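# Sort small circuit boards by length into two green bins

## Task

Put every small circuit board into one of the two green bins, with all the long boards together in one bin and all the short boards together in the other, then open the grippers so nothing is still held.

## Robot and tools

Robot: two arms, left_arm and right_arm, each a six-joint arm ending in a parallel two-finger gripper. Their bases sit at about (+0.021, +0.307, 0) m for left_arm and (-0.033, -0.299, 0) m for right_arm, each yawed slightly (quat_wxyz (+0.999, 0, 0, +0.033) and (+0.995, 0, 0, -0.103)). The names left and right do not refer to sides of any image.

Scene frame: origin on the table surface midway between the arms, +x out over the table, +z up, left_arm on the +y side. Result lines report each gripper's end_effector_position (metres) and end_effector_quat_wxyz in this frame. That point lies between the finger pads, roughly 1 cm back from the tips. Reported positions can be somewhat off, more so when an arm is stretched out. Gripper axes: fingers point along the gripper's +z, and they close and open along its y.

Joint ranges (rad), base to hand: waist -2.618 to 3.054, shoulder 0.000 to 3.142, elbow 0.000 to 3.142, wrist pitch -1.571 to 1.571, wrist yaw -1.571 to 1.571, wrist roll -2.094 to 2.094.

The command row (used by both motion tools): one flat list of 14 numbers, each in [-1, 1], covering both arms even if one stays still. Order: left_arm dx, dy, dz, rx, ry, rz, opening, then right_arm dx, dy, dz, rx, ry, rz, opening. dx..rz are an offset, not a pose: they are expressed in that gripper's own axes and measured from the gripper pose reported at the start (for execute_actions, from the pose at the start of the action; for the first action of a call and for move, from the latest reported pose in the scene). Scale: 1.0 equals 0.6 m of translation or 180 degrees of rotation; rx, ry, rz form a single rotation vector. opening is absolute, not an offset: +1 fully open (0.094 m), -1 closed. Optionally a row may carry 12 extra numbers from 0 to 1, joint stiffness multipliers (left_arm's six joints, then right_arm's six, in Joint positions order); they persist until changed.

execute_actions(actions): a list of up to 15 actions; each action is a table of up to 15 rows, one row per 1/30 s control step, and the last row repeats to fill 15 steps. Every row in an action is an offset from that action's start pose, not from the row before. Per step, the commanded pose is clipped to within 70 mm and 16 degrees of the measured pose, so a large offset may need several actions; afterwards the arm only continues to its last clipped pose. An empty list simply returns state and images.

move(target, speed, blocking): target is one 14-number row as above. Each gripper travels a straight line toward its target, both finishing together, lasting 0.5 to 10 s (cut off at 10 s). speed is m/s, 0.002 to 0.5, default 0.25; rotation allowed up to twice that in rad/s. Paths ignore obstacles and the other arm; grippers can lag, wander, or overshoot speed near full extension. Opening is applied at the start. The result adds a move: line with the outcome (done, off_target, moving, held, fault) and any limits (paced = pose clipped; held = a check blocked steps, after which the arm can lurch fast), plus each gripper's distance to its target. blocking=false returns after 0.5 s; then use wait or stop before issuing new motions.

wait(seconds): 0 to 10, arms hold their last command; returns early if a running move finishes. stop(): brakes a running move (needs stopping distance; fingers keep moving). zoom_image(camera, region): region [x0, y0, x1, y1] in pixels, max 504x504, of cam_high, cam_left_wrist or cam_right_wrist (all 504x504). read_manual(section): licence texts only. finished_scene(scene): ends the current scene by number, irreversibly; the task must be complete and stay so.

Result notes: "Hand target" lines show where each gripper is currently being driven. "pose unreachable" means the clearance check altered or blocked that arm's command. grip_measured is finger opening on the command scale. To hold something, command an opening below grip_measured, about 0.03 lower for a firm grip, less for a gentle one; very thin parts (under about 2 mm) get weaker grip. Readings can be off by about 1 mm. FAULT or OVER-TEMPERATURE FAULT lines mean an arm stopped; MOTOR HOT warns from 75 °C, and holding loads heats motors.

Arms tend to finish a centimetre or more low and can sag over repeated zero offsets; to keep an arm in place, send the correcting offset in the first call of a reply, then zeros, aiming higher if it still droops. Nudges may tug a held board or shove loose objects.

Avoid: knocking or placing anything off the table (fails the task), letting the arms collide or push each other, dropping or slipping boards, slamming into things, and pressing hard; faster moves and targets set far beyond a contact hit harder. Release the boards in the bins at the end.

Each tool is called in YAML: its name, and indented under it one key for each argument.

## Session

execute_actions:
  actions: []

Scene clock: 0.00 s.
left_arm: end_effector_position=(+0.4214, +0.1856, +0.2656) grip_measured=+1.000 end_effector_quat_wxyz=(+0.305, +0.177, +0.859, -0.372) | right_arm: end_effector_position=(+0.4446, -0.4418, +0.2488) grip_measured=+1.000 end_effector_quat_wxyz=(-0.150, +0.583, -0.707, +0.372)
Joint positions: left_arm=[-0.035  1.651  1.56  -0.876  0.861  0.153  0.094] | right_arm=[-0.015  1.768  1.691 -0.688  0.203 -1.687  0.094]
Joint velocities: left_arm=[ 0.022 -0.017 -0.002 -0.037  0.037 -0.051  0.   ] | right_arm=[-0.012 -0.007  0.007  0.037 -0.022 -0.037  0.   ]
Joint torques (N m, as the arm reports them, + toward a larger angle): no reading
Motor temperatures (°C, as the motors report them): left_arm=[26 27 28 27 27 25] | right_arm=[28 27 28 26 25 26]
Hand target (left_arm): +0.421, +0.184, +0.275; +0.317, +0.185, +0.852, -0.372
Hand target (right_arm): +0.443, -0.441, +0.251; +0.152, -0.582, +0.708, -0.370
Joint stiffness scale: left_arm=[1. 1. 1. 1. 1. 1.] | right_arm=[1. 1. 1. 1. 1. 1.]

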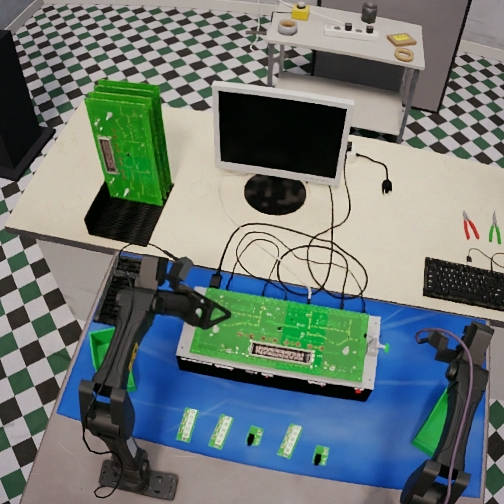

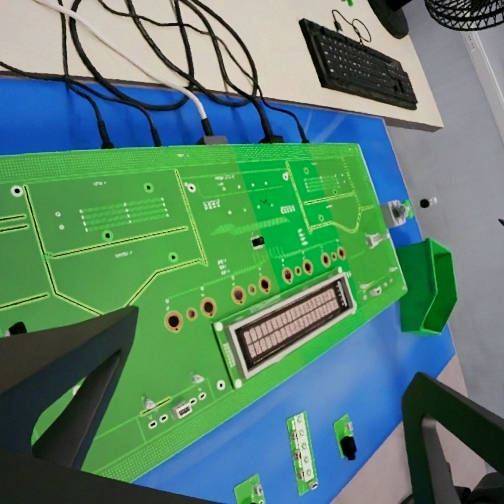

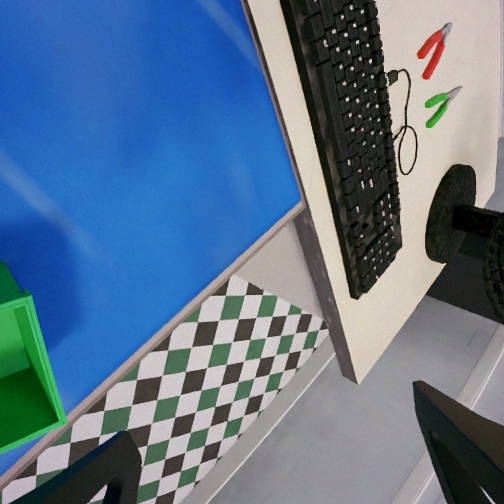

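move:
  target: [0.48,-0.058,0.081,-0.229,0.224,-0.068,-0.55,-0.454,0.535,-0.261,-0.263,0.106,0.412,-0.45]
  speed: 0.35

Scene clock: 4.43 s.
left_arm: end_effector_position=(+0.2117, +0.1476, +0.0711) grip_measured=-0.549 end_effector_quat_wxyz=(+0.001, +0.086, +0.996, -0.010) | right_arm: end_effector_position=(+0.1926, -0.1172, +0.0714) grip_measured=-0.448 end_effector_quat_wxyz=(-0.007, -0.001, +1.000, +0.002)
Joint positions: left_arm=[-0.757  1.499  1.008 -1.066  0.015 -0.519  0.021] | right_arm=[ 0.873  1.674  1.188 -1.093 -0.011  0.665  0.026]
Joint velocities: left_arm=[-0.007 -0.007  0.012 -0.022 -0.066 -0.037 -0.001] | right_arm=[-0.002 -0.022  0.007 -0.022  0.022 -0.022  0.001]
Joint torques (N m, as the arm reports them, + toward a larger angle): left_arm=[-0.41 -4.7   4.27  0.15 -0.14 -0.07] | right_arm=[  0.61 -10.58   4.6    0.68  -0.09   0.11]
Motor temperatures (°C, as the motors report them): left_arm=[26 29 29 28 27 25] | right_arm=[28 29 28 26 25 26]
Hand target (left_arm): +0.208, +0.152, +0.067; -0.006, +0.084, +0.996, +0.003
Hand target (right_arm): +0.190, -0.115, +0.073; -0.002, -0.001, +1.000, +0.010
Off the commanded pose (left_arm): 0.006 m, 1 deg.
Off the commanded pose (right_arm): 0.003 m, 1 deg.
Joint stiffness scale: left_arm=[1. 1. 1. 1. 1. 1.] | right_arm=[1. 1. 1. 1. 1. 1.]
move: done

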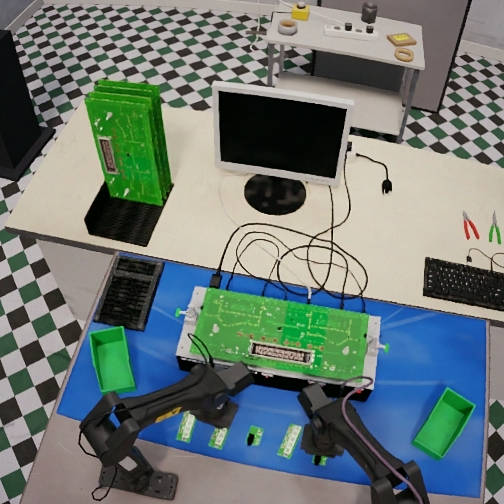

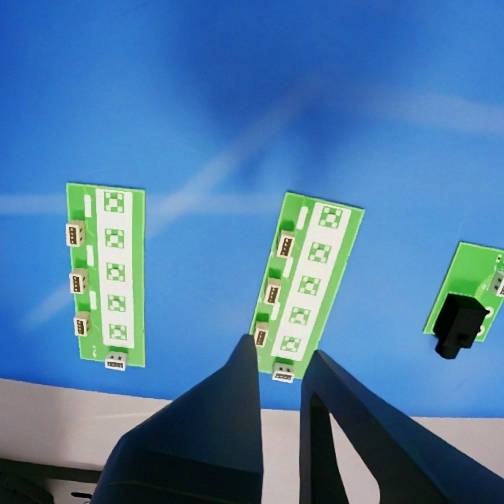

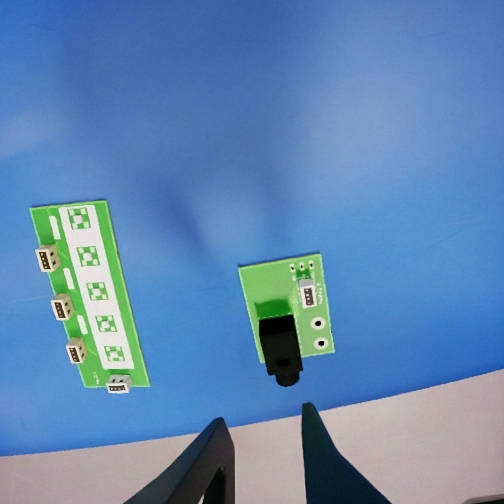

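move:
  target: [0.01,0.004,0.07,-0.005,0,0.012,-0.55,0.003,-0.006,0.065,0,0,-0.012,-0.45]
  speed: 0.1

Scene clock: 5.93 s.
left_arm: end_effector_position=(+0.2079, +0.1488, +0.0337) grip_measured=-0.549 end_effector_quat_wxyz=(+0.001, +0.097, +0.995, -0.010) | right_arm: end_effector_position=(+0.1902, -0.1191, +0.0391) grip_measured=-0.448 end_effector_quat_wxyz=(-0.002, -0.020, +1.000, +0.005)
Joint positions: left_arm=[-0.763  1.535  0.886 -0.908  0.014 -0.504  0.021] | right_arm=[ 0.873  1.691  1.072 -0.95  -0.011  0.629  0.026]
Joint velocities: left_arm=[ 0.002  0.007  0.007 -0.022  0.022  0.007 -0.001] | right_arm=[-0.022 -0.012 -0.007 -0.022  0.022 -0.022 -0.001]
Joint torques (N m, as the arm reports them, + toward a larger angle): left_arm=[-0.6  -4.74  3.86  0.33 -0.14  0.07] | right_arm=[-0.51 -7.55  4.75  0.73 -0.02 -0.02]
Motor temperatures (°C, as the motors report them): left_arm=[26 29 29 28 27 25] | right_arm=[28 29 28 26 25 26]
Hand target (left_arm): +0.207, +0.150, +0.029; +0.002, +0.105, +0.994, -0.002
Hand target (right_arm): +0.190, -0.121, +0.033; -0.006, -0.020, +1.000, +0.002
Off the commanded pose (left_arm): 0.005 m, 1 deg.
Off the commanded pose (right_arm): 0.007 m, 1 deg.
Joint stiffness scale: left_arm=[1. 1. 1. 1. 1. 1.] | right_arm=[1. 1. 1. 1. 1. 1.]
move: done

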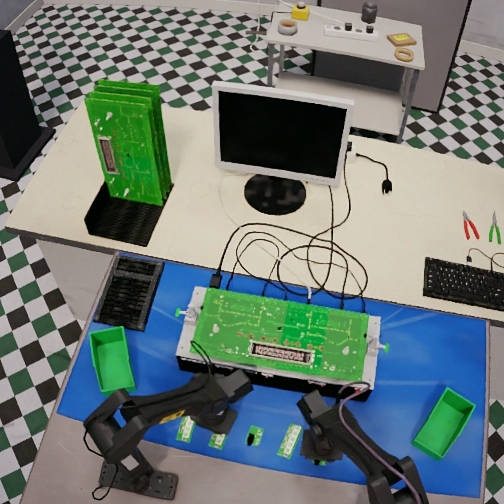

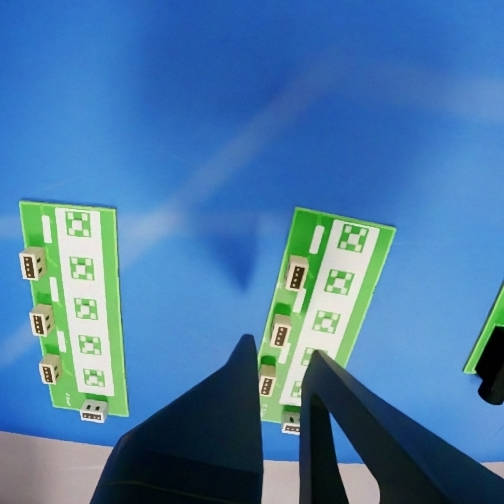

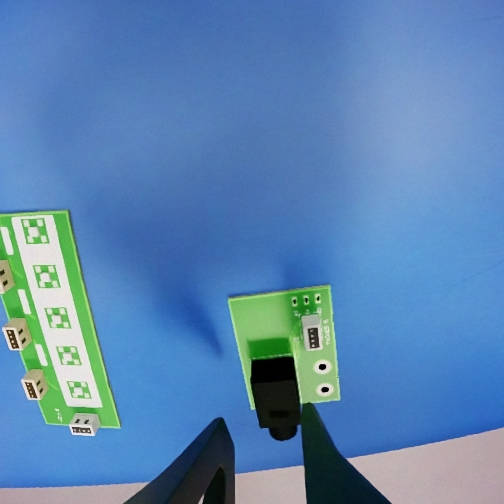

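move:
  target: [0,0,0.038,0,0,0,-0.55,0,-0.008,0.046,0,0,0,-0.4]
  speed: 0.045

move:
  target: [0,0,0.006,0,0,0,-0.96,0,0,0.006,0,0,0,-0.75]
  speed: 0.04

Scene clock: 7.43 s.
left_arm: end_effector_position=(+0.2108, +0.1463, +0.0168) grip_measured=-0.549 end_effector_quat_wxyz=(+0.007, +0.097, +0.995, -0.013) | right_arm: end_effector_position=(+0.1901, -0.1206, +0.0185) grip_measured=-0.402 end_effector_quat_wxyz=(+0.003, -0.021, +1.000, +0.009)
Joint positions: left_arm=[-0.763  1.569  0.844 -0.82   0.014 -0.503  0.021] | right_arm=[ 0.87   1.71   1.004 -0.85  -0.011  0.622  0.028]
Joint velocities: left_arm=[-0.007  0.007 -0.007  0.037 -0.022 -0.051  0.   ] | right_arm=[ 0.002  0.002  0.012  0.022  0.007 -0.007 -0.001]
Joint torques (N m, as the arm reports them, + toward a larger angle): left_arm=[-0.05 -4.68  3.48  0.36 -0.02 -0.01] | right_arm=[-0.8  -7.46  4.47  0.77 -0.01 -0.04]
Motor temperatures (°C, as the motors report them): left_arm=[26 29 29 28 27 25] | right_arm=[28 29 28 26 25 26]
Hand target (left_arm): +0.208, +0.148, +0.011; +0.001, +0.097, +0.995, -0.010
Hand target (right_arm): +0.190, -0.124, +0.012; -0.002, -0.019, +1.000, +0.005
Off the commanded pose (left_arm): 0.007 m, 1 deg.
Off the commanded pose (right_arm): 0.008 m, 1 deg.
Joint stiffness scale: left_arm=[1. 1. 1. 1. 1. 1.] | right_arm=[1. 1. 1. 1. 1. 1.]
move: done

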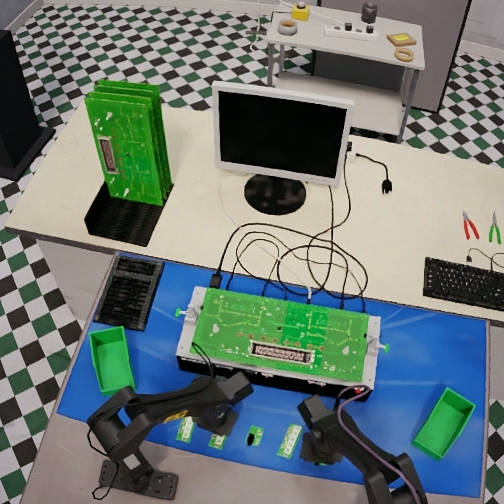

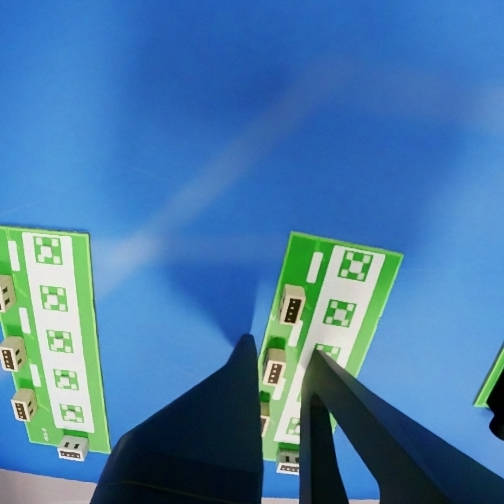

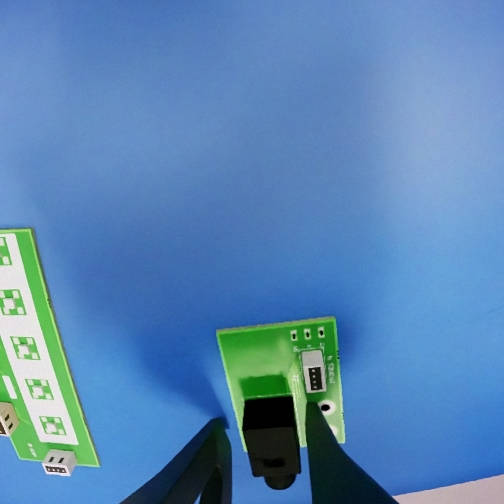

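Scene clock: 8.13 s.
left_arm: end_effector_position=(+0.2114, +0.1459, +0.0168) grip_measured=-0.941 end_effector_quat_wxyz=(+0.008, +0.097, +0.995, -0.014) | right_arm: end_effector_position=(+0.1903, -0.1204, +0.0185) grip_measured=-0.712 end_effector_quat_wxyz=(+0.003, -0.021, +1.000, +0.009)
Joint positions: left_arm=[-0.763  1.569  0.844 -0.817  0.014 -0.503  0.003] | right_arm=[ 0.87   1.71   1.004 -0.85  -0.011  0.622  0.014]
Joint velocities: left_arm=[ 0.002 -0.002 -0.002 -0.022 -0.022  0.007  0.001] | right_arm=[-0.012 -0.002 -0.007  0.037  0.007 -0.007  0.001]
Joint torques (N m, as the arm reports them, + toward a larger angle): left_arm=[-0.02 -4.99  4.03  0.37 -0.03 -0.01] | right_arm=[-0.06 -8.31  4.82  0.78 -0.01  0.01]
Motor temperatures (°C, as the motors report them): left_arm=[26 29 29 28 27 25] | right_arm=[28 29 29 26 25 26]
Hand target (left_arm): +0.211, +0.146, +0.013; +0.007, +0.097, +0.995, -0.013
Hand target (right_arm): +0.190, -0.121, +0.015; +0.003, -0.021, +1.000, +0.009
Off the commanded pose (left_arm): 0.004 m, 0 deg.
Off the commanded pose (right_arm): 0.004 m, 0 deg.
Joint stiffness scale: left_arm=[1. 1. 1. 1. 1. 1.] | right_arm=[1. 1. 1. 1. 1. 1.]
move: done

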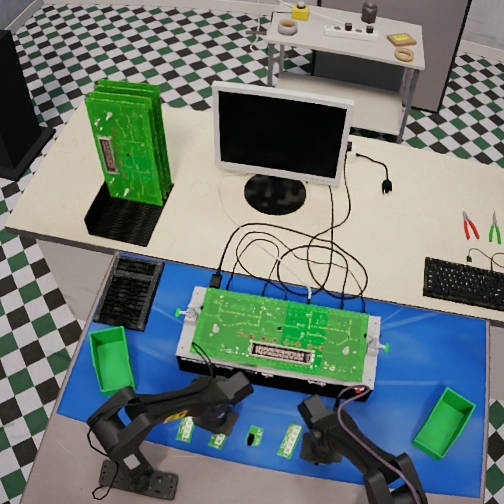

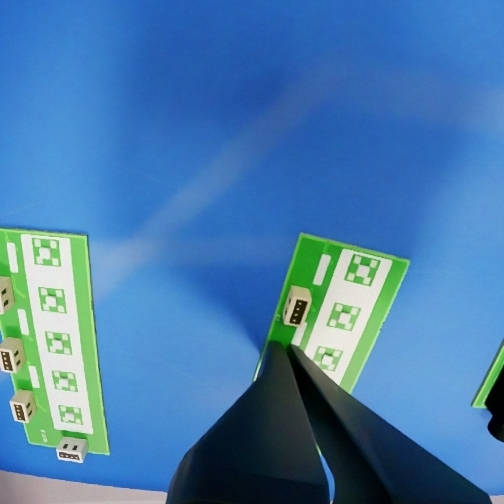

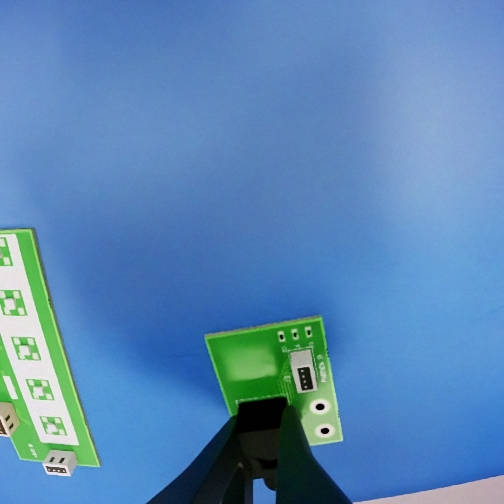

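move:
  target: [0,0,-0.1,0,0,0,-0.97,0,0,-0.1,0,0,0,-0.75]
  speed: 0.12

Scene clock: 9.70 s.
left_arm: end_effector_position=(+0.2033, +0.1526, +0.0633) grip_measured=-0.941 end_effector_quat_wxyz=(-0.010, +0.097, +0.995, -0.002) | right_arm: end_effector_position=(+0.1886, -0.1218, +0.0687) grip_measured=-0.712 end_effector_quat_wxyz=(-0.004, -0.021, +1.000, +0.004)
Joint positions: left_arm=[-0.763  1.496  0.974 -1.062  0.014 -0.503  0.003] | right_arm=[ 0.87   1.649  1.149 -1.074 -0.011  0.622  0.014]
Joint velocities: left_arm=[-0.007 -0.012 -0.012 -0.022 -0.007  0.007 -0.   ] | right_arm=[ 0.012 -0.007  0.017  0.007  0.007 -0.037 -0.001]
Joint torques (N m, as the arm reports them, + toward a larger angle): left_arm=[ 0.   -7.12  7.56  0.09 -0.02 -0.01] | right_arm=[ -0.2  -10.23   7.24   0.39  -0.02  -0.01]
Motor temperatures (°C, as the motors report them): left_arm=[26 29 30 28 27 25] | right_arm=[28 29 29 26 25 26]
Hand target (left_arm): +0.209, +0.148, +0.076; +0.008, +0.097, +0.995, -0.014
Hand target (right_arm): +0.191, -0.121, +0.078; +0.003, -0.021, +1.000, +0.009
Off the commanded pose (left_arm): 0.016 m, 2 deg.
Off the commanded pose (right_arm): 0.010 m, 1 deg.
Joint stiffness scale: left_arm=[1. 1. 1. 1. 1. 1.] | right_arm=[1. 1. 1. 1. 1. 1.]
move: off_target (left_arm)

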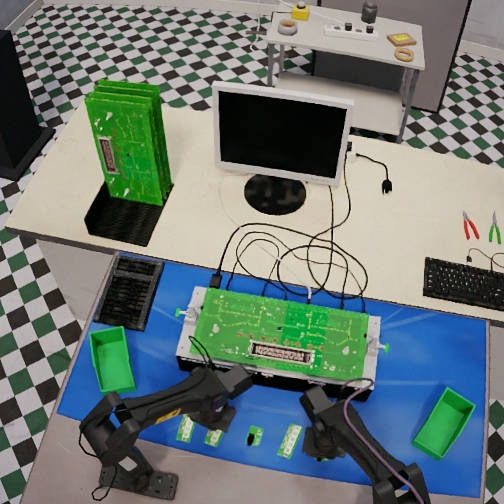

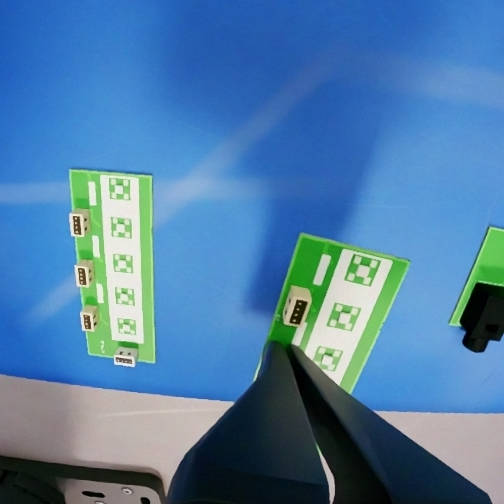

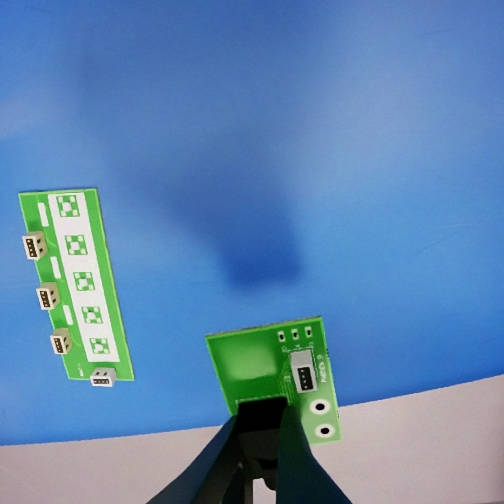

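move:
  target: [-0.1,0.555,-0.15,0,-0.006,-0.205,-0.97,-0.213,-0.53,-0.14,0,0,0.163,-0.75]
  speed: 0.3

Scene clock: 12.23 s.
left_arm: end_effector_position=(+0.3199, +0.4600, +0.1478) grip_measured=-0.941 end_effector_quat_wxyz=(-0.005, -0.229, +0.973, -0.009) | right_arm: end_effector_position=(+0.3285, -0.4349, +0.1531) grip_measured=-0.712 end_effector_quat_wxyz=(+0.005, +0.238, +0.971, -0.001)
Joint positions: left_arm=[ 0.411  1.831  1.68  -1.434  0.014  0.014  0.003] | right_arm=[-0.157  2.025  1.968 -1.503  0.001  0.118  0.014]
Joint velocities: left_arm=[-0.002 -0.012  0.007  0.081  0.022  0.022 -0.001] | right_arm=[-0.017 -0.017  0.002  0.037 -0.007 -0.066 -0.001]
Joint torques (N m, as the arm reports them, + toward a larger angle): left_arm=[-0.3  -7.7   7.97  0.11  0.04  0.05] | right_arm=[  0.41 -11.4    7.51   0.39   0.11  -0.04]
Motor temperatures (°C, as the motors report them): left_arm=[26 29 30 27 27 25] | right_arm=[28 30 29 26 25 26]
Hand target (left_arm): +0.326, +0.460, +0.154; +0.004, -0.223, +0.975, -0.009
Hand target (right_arm): +0.330, -0.435, +0.153; +0.000, +0.233, +0.972, -0.006
Off the commanded pose (left_arm): 0.012 m, 1 deg.
Off the commanded pose (right_arm): 0.004 m, 1 deg.
Joint stiffness scale: left_arm=[1. 1. 1. 1. 1. 1.] | right_arm=[1. 1. 1. 1. 1. 1.]
move: off_target (left_arm)

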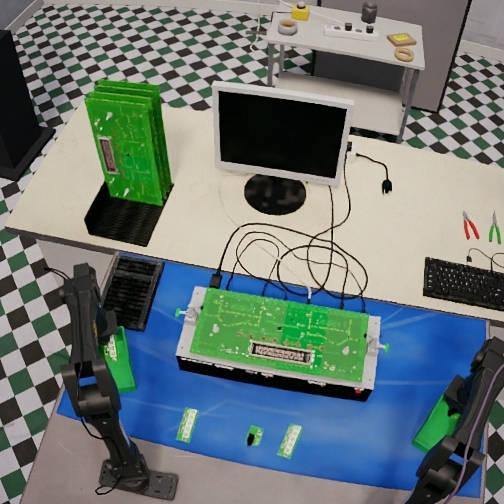

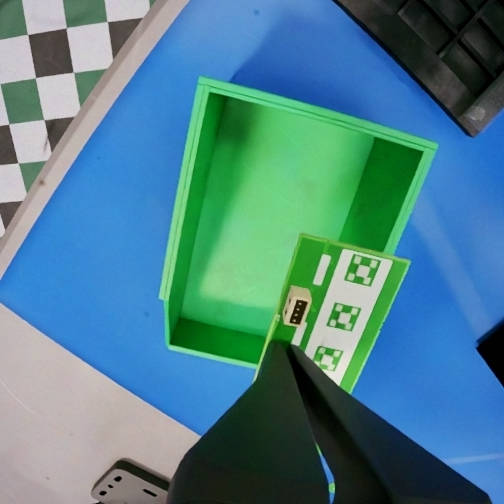

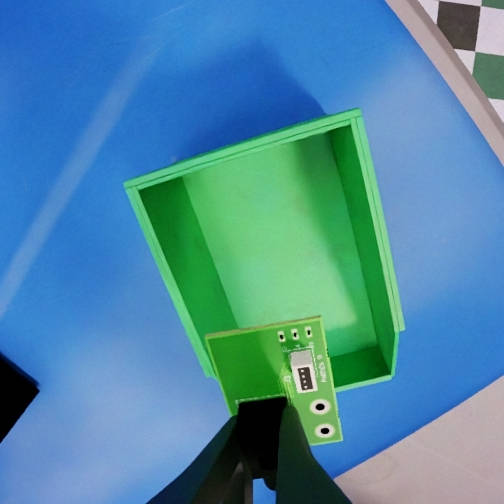

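Both centered. Lower, right placing forward.

move:
  target: [0,0,0.197,0,0,0,-0.97,-0.035,-0.01,0.2,0,0,0,-0.75]
  speed: 0.14

move:
  target: [0,0,0,0,0,0,-0.7,0,0,0,0,0,0,-0.5]

move:
  target: [0,0,-0.18,0,-0.01,0,-0.55,0.02,0,-0.16,0,0,0,-0.45]
  speed: 0.22

Scene clock: 14.30 s.
left_arm: end_effector_position=(+0.3197, +0.4599, +0.0322) grip_measured=-0.941 end_effector_quat_wxyz=(-0.007, -0.229, +0.973, -0.009) | right_arm: end_effector_position=(+0.3436, -0.4466, +0.0379) grip_measured=-0.712 end_effector_quat_wxyz=(+0.004, +0.236, +0.972, -0.001)
Joint positions: left_arm=[ 0.411  1.894  1.296 -0.992  0.014  0.015  0.003] | right_arm=[-0.17   2.118  1.647 -1.092  0.001  0.101  0.014]
Joint velocities: left_arm=[-0.012 -0.022  0.002  0.051  0.022 -0.007 -0.001] | right_arm=[ 0.007 -0.007  0.022  0.081 -0.007  0.007 -0.   ]
Joint torques (N m, as the arm reports them, + toward a larger angle): left_arm=[-0.07 -8.43  4.14  0.31 -0.01 -0.02] | right_arm=[ -0.85 -13.23   5.13   0.8    0.    -0.04]
Motor temperatures (°C, as the motors report them): left_arm=[26 30 30 27 27 25] | right_arm=[28 30 29 26 25 26]
Hand target (left_arm): +0.320, +0.460, +0.030; -0.005, -0.229, +0.973, -0.009
Hand target (right_arm): +0.343, -0.450, +0.033; +0.005, +0.238, +0.971, -0.001
Off the commanded pose (left_arm): 0.003 m, 0 deg.
Off the commanded pose (right_arm): 0.006 m, 0 deg.
Joint stiffness scale: left_arm=[1. 1. 1. 1. 1. 1.] | right_arm=[1. 1. 1. 1. 1. 1.]
move: done

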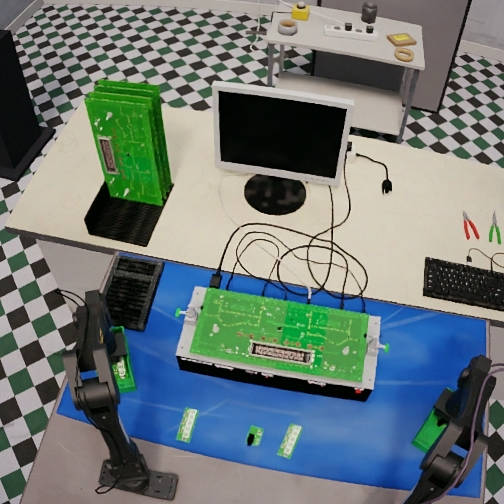

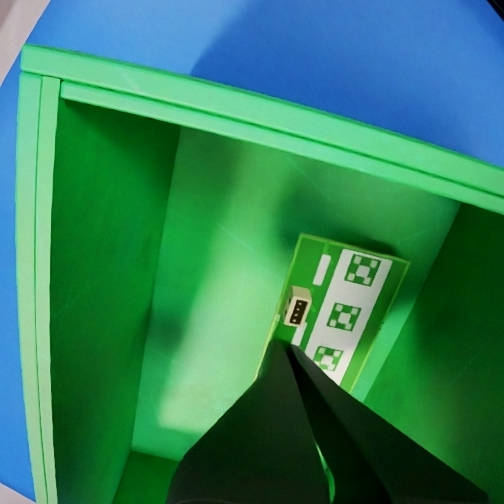

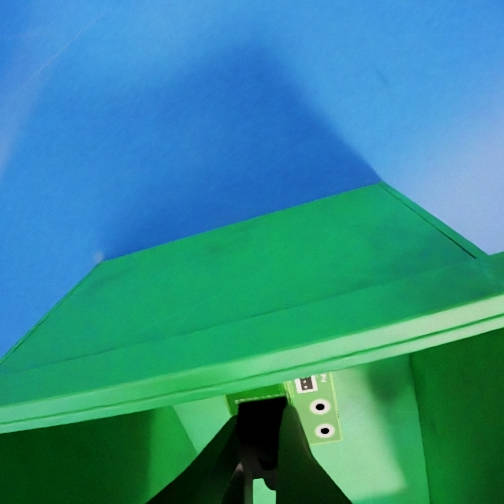

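Scene clock: 14.80 s.
left_arm: end_effector_position=(+0.3197, +0.4599, +0.0322) grip_measured=-0.702 end_effector_quat_wxyz=(-0.007, -0.229, +0.973, -0.009) | right_arm: end_effector_position=(+0.3436, -0.4466, +0.0379) grip_measured=-0.502 end_effector_quat_wxyz=(+0.004, +0.236, +0.972, -0.001)
Joint positions: left_arm=[ 0.411  1.894  1.296 -0.992  0.014  0.015  0.014] | right_arm=[-0.17   2.118  1.647 -1.092  0.001  0.101  0.023]
Joint velocities: left_arm=[-0.012 -0.002 -0.007  0.037  0.007 -0.051  0.001] | right_arm=[-0.017  0.012 -0.027  0.051 -0.037  0.022 -0.   ]
Joint torques (N m, as the arm reports them, + toward a larger angle): left_arm=[-0.01 -8.45  4.88  0.17 -0.02 -0.02] | right_arm=[ -0.11 -13.85   5.79   0.57   0.     0.01]
Motor temperatures (°C, as the motors report them): left_arm=[26 30 30 27 27 25] | right_arm=[28 30 29 26 25 26]
Hand target (left_arm): +0.320, +0.460, +0.032; -0.008, -0.229, +0.973, -0.009
Hand target (right_arm): +0.344, -0.447, +0.038; +0.004, +0.236, +0.972, -0.001
Off the commanded pose (left_arm): 0.000 m, 0 deg.
Off the commanded pose (right_arm): 0.000 m, 0 deg.
Joint stiffness scale: left_arm=[1. 1. 1. 1. 1. 1.] | right_arm=[1. 1. 1. 1. 1. 1.]
move: done

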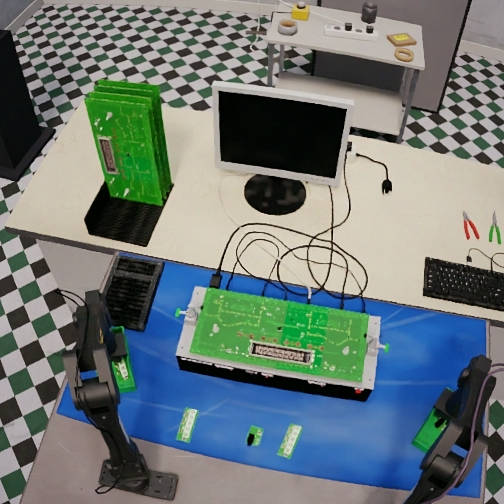

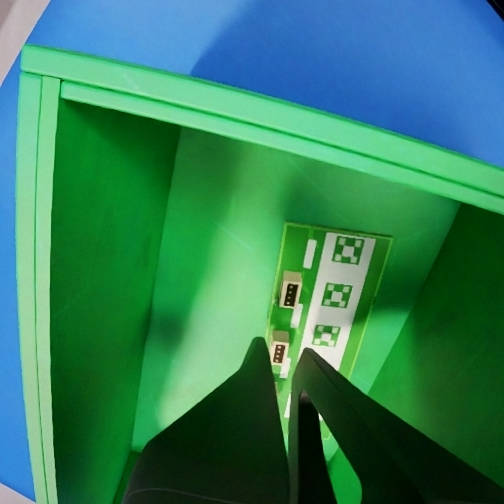

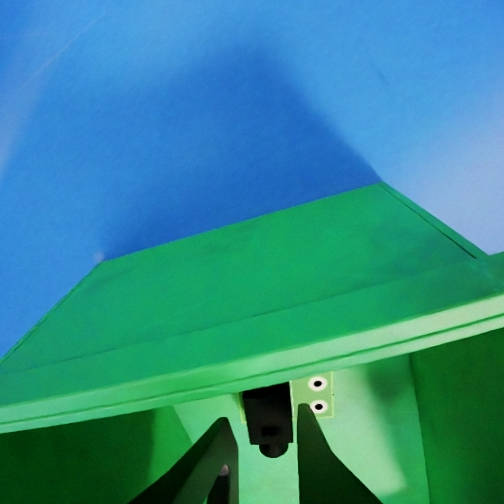

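Scene clock: 16.00 s.
left_arm: end_effector_position=(+0.3159, +0.4579, +0.1278) grip_measured=-0.552 end_effector_quat_wxyz=(-0.008, -0.229, +0.973, -0.010) | right_arm: end_effector_position=(+0.3333, -0.4425, +0.1279) grip_measured=-0.452 end_effector_quat_wxyz=(+0.001, +0.236, +0.972, -0.000)
Joint positions: left_arm=[ 0.411  1.816  1.581 -1.357  0.014  0.015  0.021] | right_arm=[-0.17   2.051  1.904 -1.422  0.001  0.101  0.026]
Joint velocities: left_arm=[ 0.007 -0.012  0.002  0.007 -0.007  0.095  0.001] | right_arm=[-0.032  0.017 -0.002 -0.11   0.051 -0.037 -0.   ]
Joint torques (N m, as the arm reports them, + toward a larger angle): left_arm=[ 0.04 -9.24  7.64  0.11 -0.01 -0.01] | right_arm=[  0.33 -13.38   7.21   0.35  -0.03   0.04]
Motor temperatures (°C, as the motors report them): left_arm=[26 30 31 27 27 25] | right_arm=[28 31 29 26 25 26]
Hand target (left_arm): +0.320, +0.460, +0.140; +0.008, -0.229, +0.973, -0.006
Hand target (right_arm): +0.334, -0.441, +0.134; +0.004, +0.236, +0.972, -0.001
Off the commanded pose (left_arm): 0.014 m, 2 deg.
Off the commanded pose (right_arm): 0.006 m, 0 deg.
Joint stiffness scale: left_arm=[1. 1. 1. 1. 1. 1.] | right_arm=[1. 1. 1. 1. 1. 1.]
move: off_target (left_arm)

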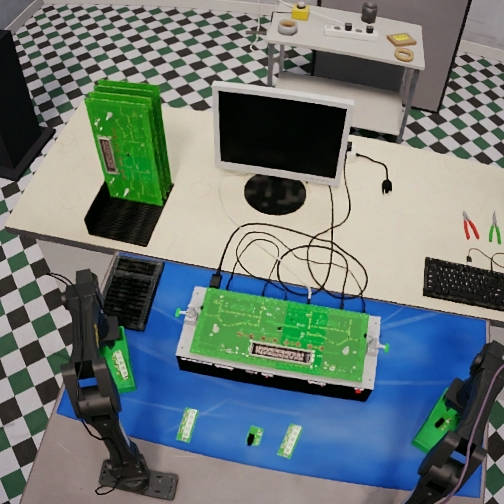

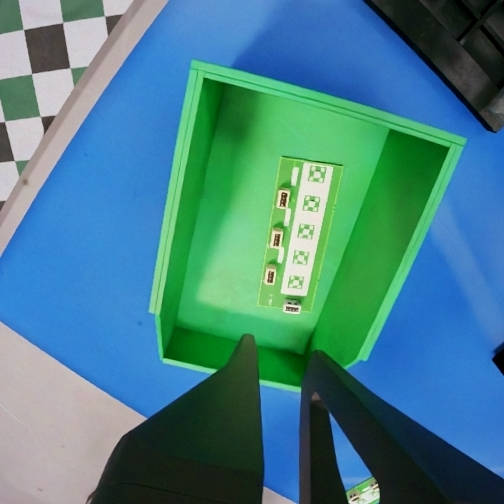

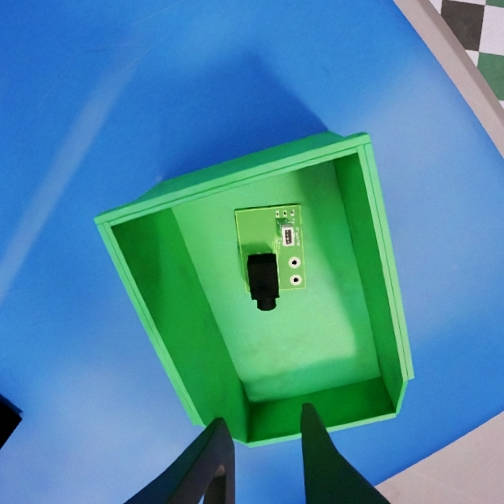

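move:
  target: [0.33,-0.255,0.085,-0.006,-0.006,0.175,-0.55,0.569,0.64,0.115,0.006,0,-0.107,-0.4]
  speed: 0.35

Scene clock: 19.10 s.
left_arm: end_effector_position=(+0.2057, +0.2368, +0.0747) grip_measured=-0.551 end_effector_quat_wxyz=(-0.020, +0.045, +0.999, +0.003) | right_arm: end_effector_position=(+0.2054, +0.0605, +0.0630) grip_measured=-0.402 end_effector_quat_wxyz=(-0.006, +0.063, +0.998, +0.008)
Joint positions: left_arm=[-0.431  1.345  0.894 -1.158  0.006 -0.275  0.021] | right_arm=[ 1.181  2.212  1.898 -1.249 -0.018  1.102  0.028]
Joint velocities: left_arm=[ 0.007 -0.017 -0.017 -0.066 -0.022 -0.066 -0.   ] | right_arm=[ 0.002 -0.017  0.007  0.037 -0.066  0.007 -0.001]
Joint torques (N m, as the arm reports them, + toward a larger angle): left_arm=[-0.55 -6.21  3.88  0.26 -0.13 -0.08] | right_arm=[ -0.64 -13.55   7.51   0.39   0.04   0.06]
Motor temperatures (°C, as the motors report them): left_arm=[26 31 31 27 27 25] | right_arm=[28 32 30 26 25 26]
Hand target (left_arm): +0.206, +0.237, +0.076; -0.005, +0.044, +0.999, +0.005
Hand target (right_arm): +0.209, +0.058, +0.063; -0.007, +0.070, +0.997, +0.001
Off the commanded pose (left_arm): 0.010 m, 2 deg.
Off the commanded pose (right_arm): 0.007 m, 2 deg.
Joint stiffness scale: left_arm=[1. 1. 1. 1. 1. 1.] | right_arm=[1. 1. 1. 1. 1. 1.]
move: done

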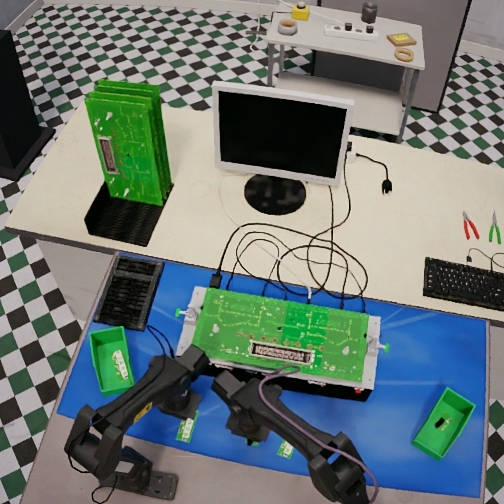

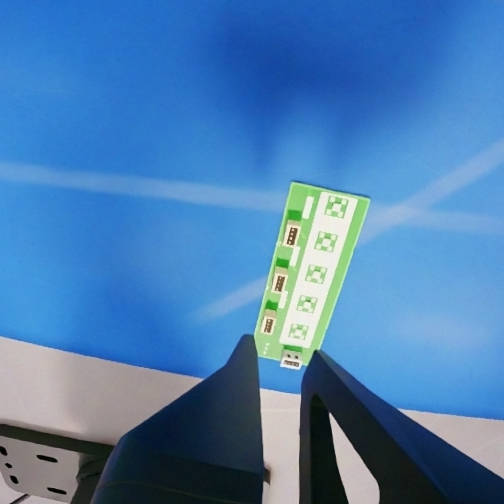

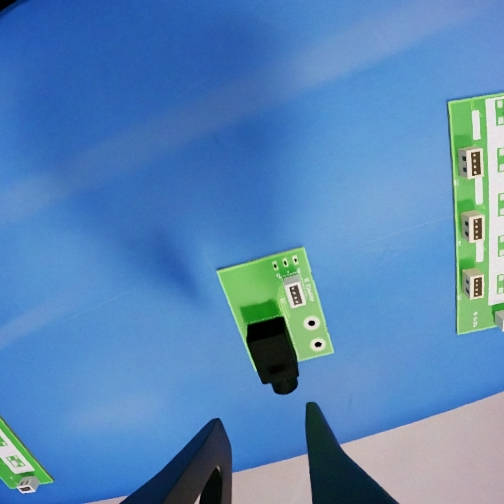

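move:
  target: [0.008,0,0.072,0,-0.008,0,-0.55,0,0,0.045,0,0,-0.04,-0.4]
  speed: 0.1

Scene clock: 20.67 s.
left_arm: end_effector_position=(+0.2020, +0.2383, +0.0359) grip_measured=-0.551 end_effector_quat_wxyz=(-0.005, +0.044, +0.999, -0.001) | right_arm: end_effector_position=(+0.2066, +0.0622, +0.0452) grip_measured=-0.402 end_effector_quat_wxyz=(-0.001, +0.004, +1.000, +0.015)
Joint positions: left_arm=[-0.431  1.345  0.733 -0.967  0.006 -0.277  0.021] | right_arm=[ 1.181  2.212  1.827 -1.161 -0.018  0.984  0.028]
Joint velocities: left_arm=[-0.007 -0.002  0.002  0.007 -0.007 -0.11   0.001] | right_arm=[-0.007 -0.012 -0.007 -0.007 -0.051 -0.066  0.   ]
Joint torques (N m, as the arm reports them, + toward a larger angle): left_arm=[-0.84 -3.31  3.78  0.33 -0.09 -0.09] | right_arm=[  0.06 -13.62   4.87   0.67  -0.01  -0.08]
Motor temperatures (°C, as the motors report them): left_arm=[26 31 31 27 27 25] | right_arm=[28 32 30 26 25 26]
Hand target (left_arm): +0.200, +0.238, +0.032; -0.007, +0.045, +0.999, +0.003
Hand target (right_arm): +0.205, +0.061, +0.036; -0.005, +0.001, +1.000, +0.008
Off the commanded pose (left_arm): 0.005 m, 1 deg.
Off the commanded pose (right_arm): 0.009 m, 1 deg.
Joint stiffness scale: left_arm=[1. 1. 1. 1. 1. 1.] | right_arm=[1. 1. 1. 1. 1. 1.]
move: done

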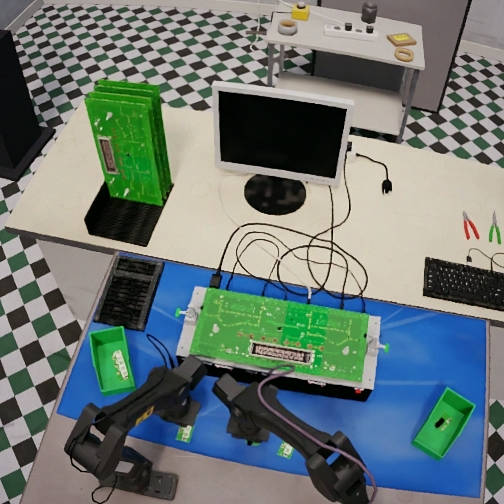

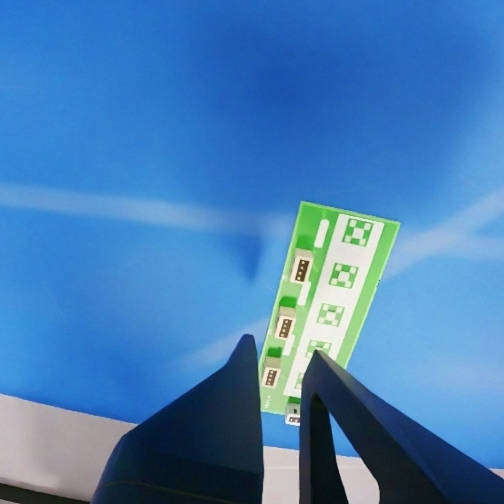

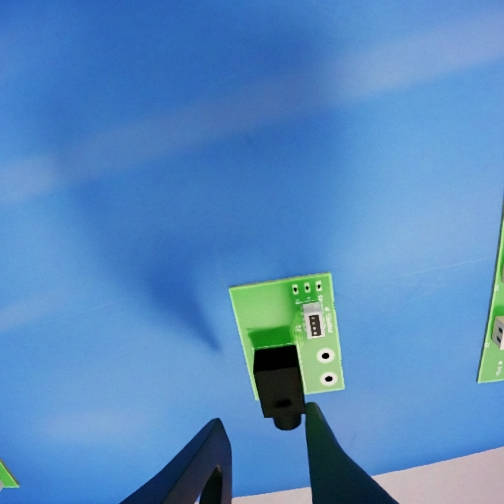

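move:
  target: [0.002,-0.004,0.042,0,0,0.015,-0.55,0,-0.01,0.06,0.005,0,0,-0.4]
  speed: 0.05

move:
  target: [0,0,0.006,0,0,0,-0.97,0,0,0.006,0,0,0,-0.75]
  speed: 0.04

Scene clock: 22.20 s.
left_arm: end_effector_position=(+0.2040, +0.2367, +0.0163) grip_measured=-0.551 end_effector_quat_wxyz=(+0.001, +0.059, +0.998, -0.003) | right_arm: end_effector_position=(+0.2051, +0.0601, +0.0199) grip_measured=-0.402 end_effector_quat_wxyz=(-0.000, +0.004, +1.000, +0.016)
Joint positions: left_arm=[-0.435  1.38   0.675 -0.862  0.006 -0.251  0.021] | right_arm=[ 1.181  2.22   1.736 -1.061 -0.018  0.983  0.028]
Joint velocities: left_arm=[ 0.007  0.007  0.032  0.007 -0.037 -0.037  0.001] | right_arm=[-0.007 -0.002  0.007 -0.066 -0.037 -0.007  0.001]
Joint torques (N m, as the arm reports them, + toward a larger angle): left_arm=[-0.64 -2.93  3.53  0.33 -0.03  0.05] | right_arm=[ -0.41 -13.16   4.83   0.8    0.11   0.01]
Motor temperatures (°C, as the motors report them): left_arm=[26 30 31 27 27 25] | right_arm=[28 33 30 26 25 26]
Hand target (left_arm): +0.201, +0.236, +0.011; -0.005, +0.068, +0.998, -0.001
Hand target (right_arm): +0.206, +0.057, +0.009; -0.001, +0.004, +1.000, +0.007
Off the commanded pose (left_arm): 0.007 m, 1 deg.
Off the commanded pose (right_arm): 0.011 m, 1 deg.
Joint stiffness scale: left_arm=[1. 1. 1. 1. 1. 1.] | right_arm=[1. 1. 1. 1. 1. 1.]
move: off_target (right_arm)

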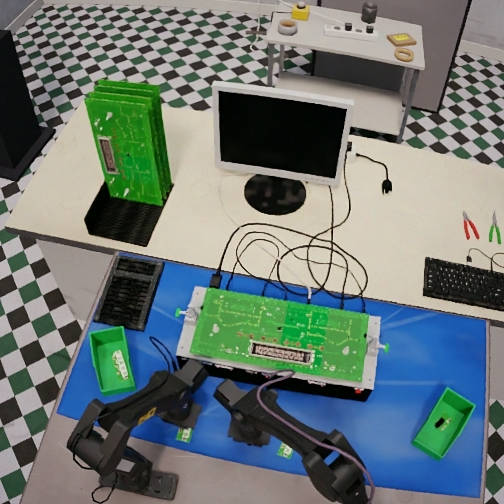

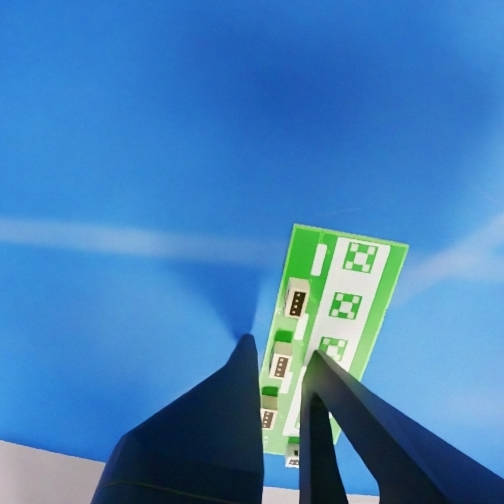

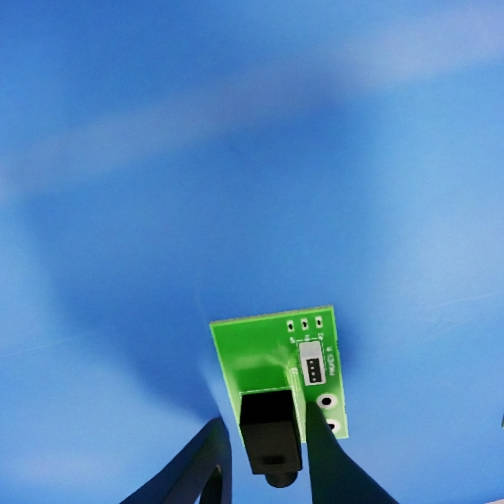

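Scene clock: 22.90 s.
left_arm: end_effector_position=(+0.2049, +0.2363, +0.0163) grip_measured=-0.945 end_effector_quat_wxyz=(+0.003, +0.059, +0.998, -0.004) | right_arm: end_effector_position=(+0.2051, +0.0601, +0.0199) grip_measured=-0.707 end_effector_quat_wxyz=(-0.000, +0.004, +1.000, +0.016)
Joint positions: left_arm=[-0.435  1.38   0.675 -0.858  0.006 -0.251  0.003] | right_arm=[ 1.181  2.22   1.736 -1.061 -0.018  0.983  0.014]
Joint velocities: left_arm=[ 0.002  0.007 -0.012  0.022  0.007 -0.022  0.001] | right_arm=[ 0.012  0.012  0.007 -0.007 -0.007  0.037 -0.001]
Joint torques (N m, as the arm reports them, + toward a larger angle): left_arm=[-0.04 -3.36  3.9   0.36 -0.03 -0.01] | right_arm=[  0.01 -14.49   5.22   0.74  -0.02   0.02]
Motor temperatures (°C, as the motors report them): left_arm=[26 30 31 27 27 25] | right_arm=[28 33 30 26 25 26]
Hand target (left_arm): +0.204, +0.237, +0.013; +0.001, +0.059, +0.998, -0.003
Hand target (right_arm): +0.205, +0.060, +0.016; -0.000, +0.004, +1.000, +0.016
Off the commanded pose (left_arm): 0.004 m, 0 deg.
Off the commanded pose (right_arm): 0.004 m, 0 deg.
Joint stiffness scale: left_arm=[1. 1. 1. 1. 1. 1.] | right_arm=[1. 1. 1. 1. 1. 1.]
move: done

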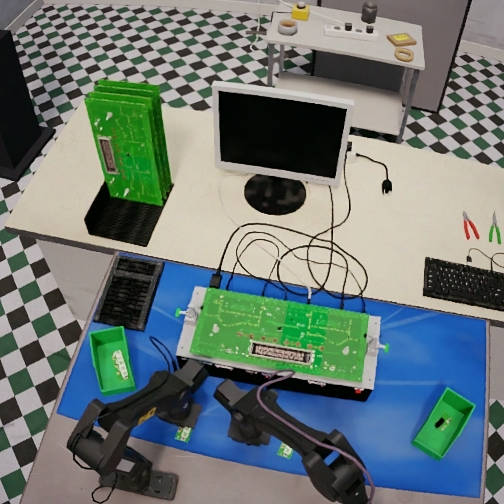

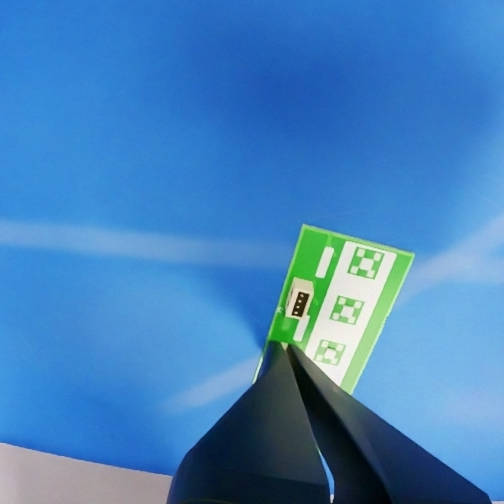

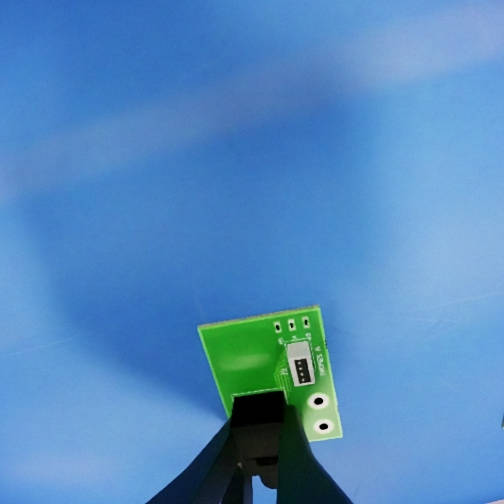

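move:
  target: [0,0.01,-0.15,0,0,0,-0.975,0,-0.05,-0.12,0,0,0,-0.75]
  speed: 0.14

Scene clock: 24.43 s.
left_arm: end_effector_position=(+0.1968, +0.2429, +0.0935) grip_measured=-0.945 end_effector_quat_wxyz=(-0.019, +0.059, +0.998, +0.002) | right_arm: end_effector_position=(+0.2022, +0.0296, +0.0798) grip_measured=-0.707 end_effector_quat_wxyz=(-0.004, +0.003, +1.000, +0.010)
Joint positions: left_arm=[-0.417  1.287  0.927 -1.247  0.006 -0.234  0.003] | right_arm=[ 1.145  2.086  1.766 -1.24  -0.018  0.945  0.014]
Joint velocities: left_arm=[ 0.012  0.012  0.002  0.007  0.007 -0.007  0.001] | right_arm=[-0.007 -0.007 -0.002 -0.051 -0.037 -0.007 -0.001]
Joint torques (N m, as the arm reports them, + toward a larger angle): left_arm=[ 0.61 -5.53  7.76  0.06 -0.02  0.07] | right_arm=[ -0.77 -15.31   7.31   0.34  -0.02  -0.04]
Motor temperatures (°C, as the motors report them): left_arm=[26 30 31 27 27 25] | right_arm=[28 34 30 26 25 26]
Hand target (left_arm): +0.203, +0.242, +0.106; +0.003, +0.059, +0.998, -0.004
Hand target (right_arm): +0.205, +0.029, +0.091; +0.000, +0.004, +1.000, +0.016
Off the commanded pose (left_arm): 0.015 m, 3 deg.
Off the commanded pose (right_arm): 0.012 m, 1 deg.
Joint stiffness scale: left_arm=[1. 1. 1. 1. 1. 1.] | right_arm=[1. 1. 1. 1. 1. 1.]
move: off_target (left_arm, right_arm)

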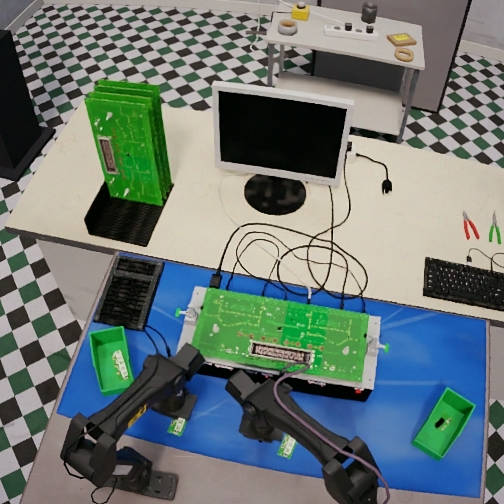

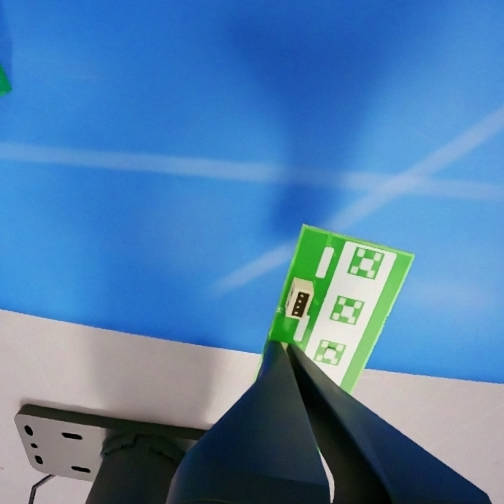

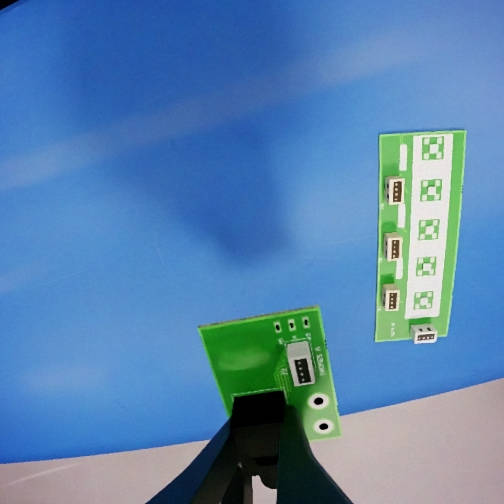

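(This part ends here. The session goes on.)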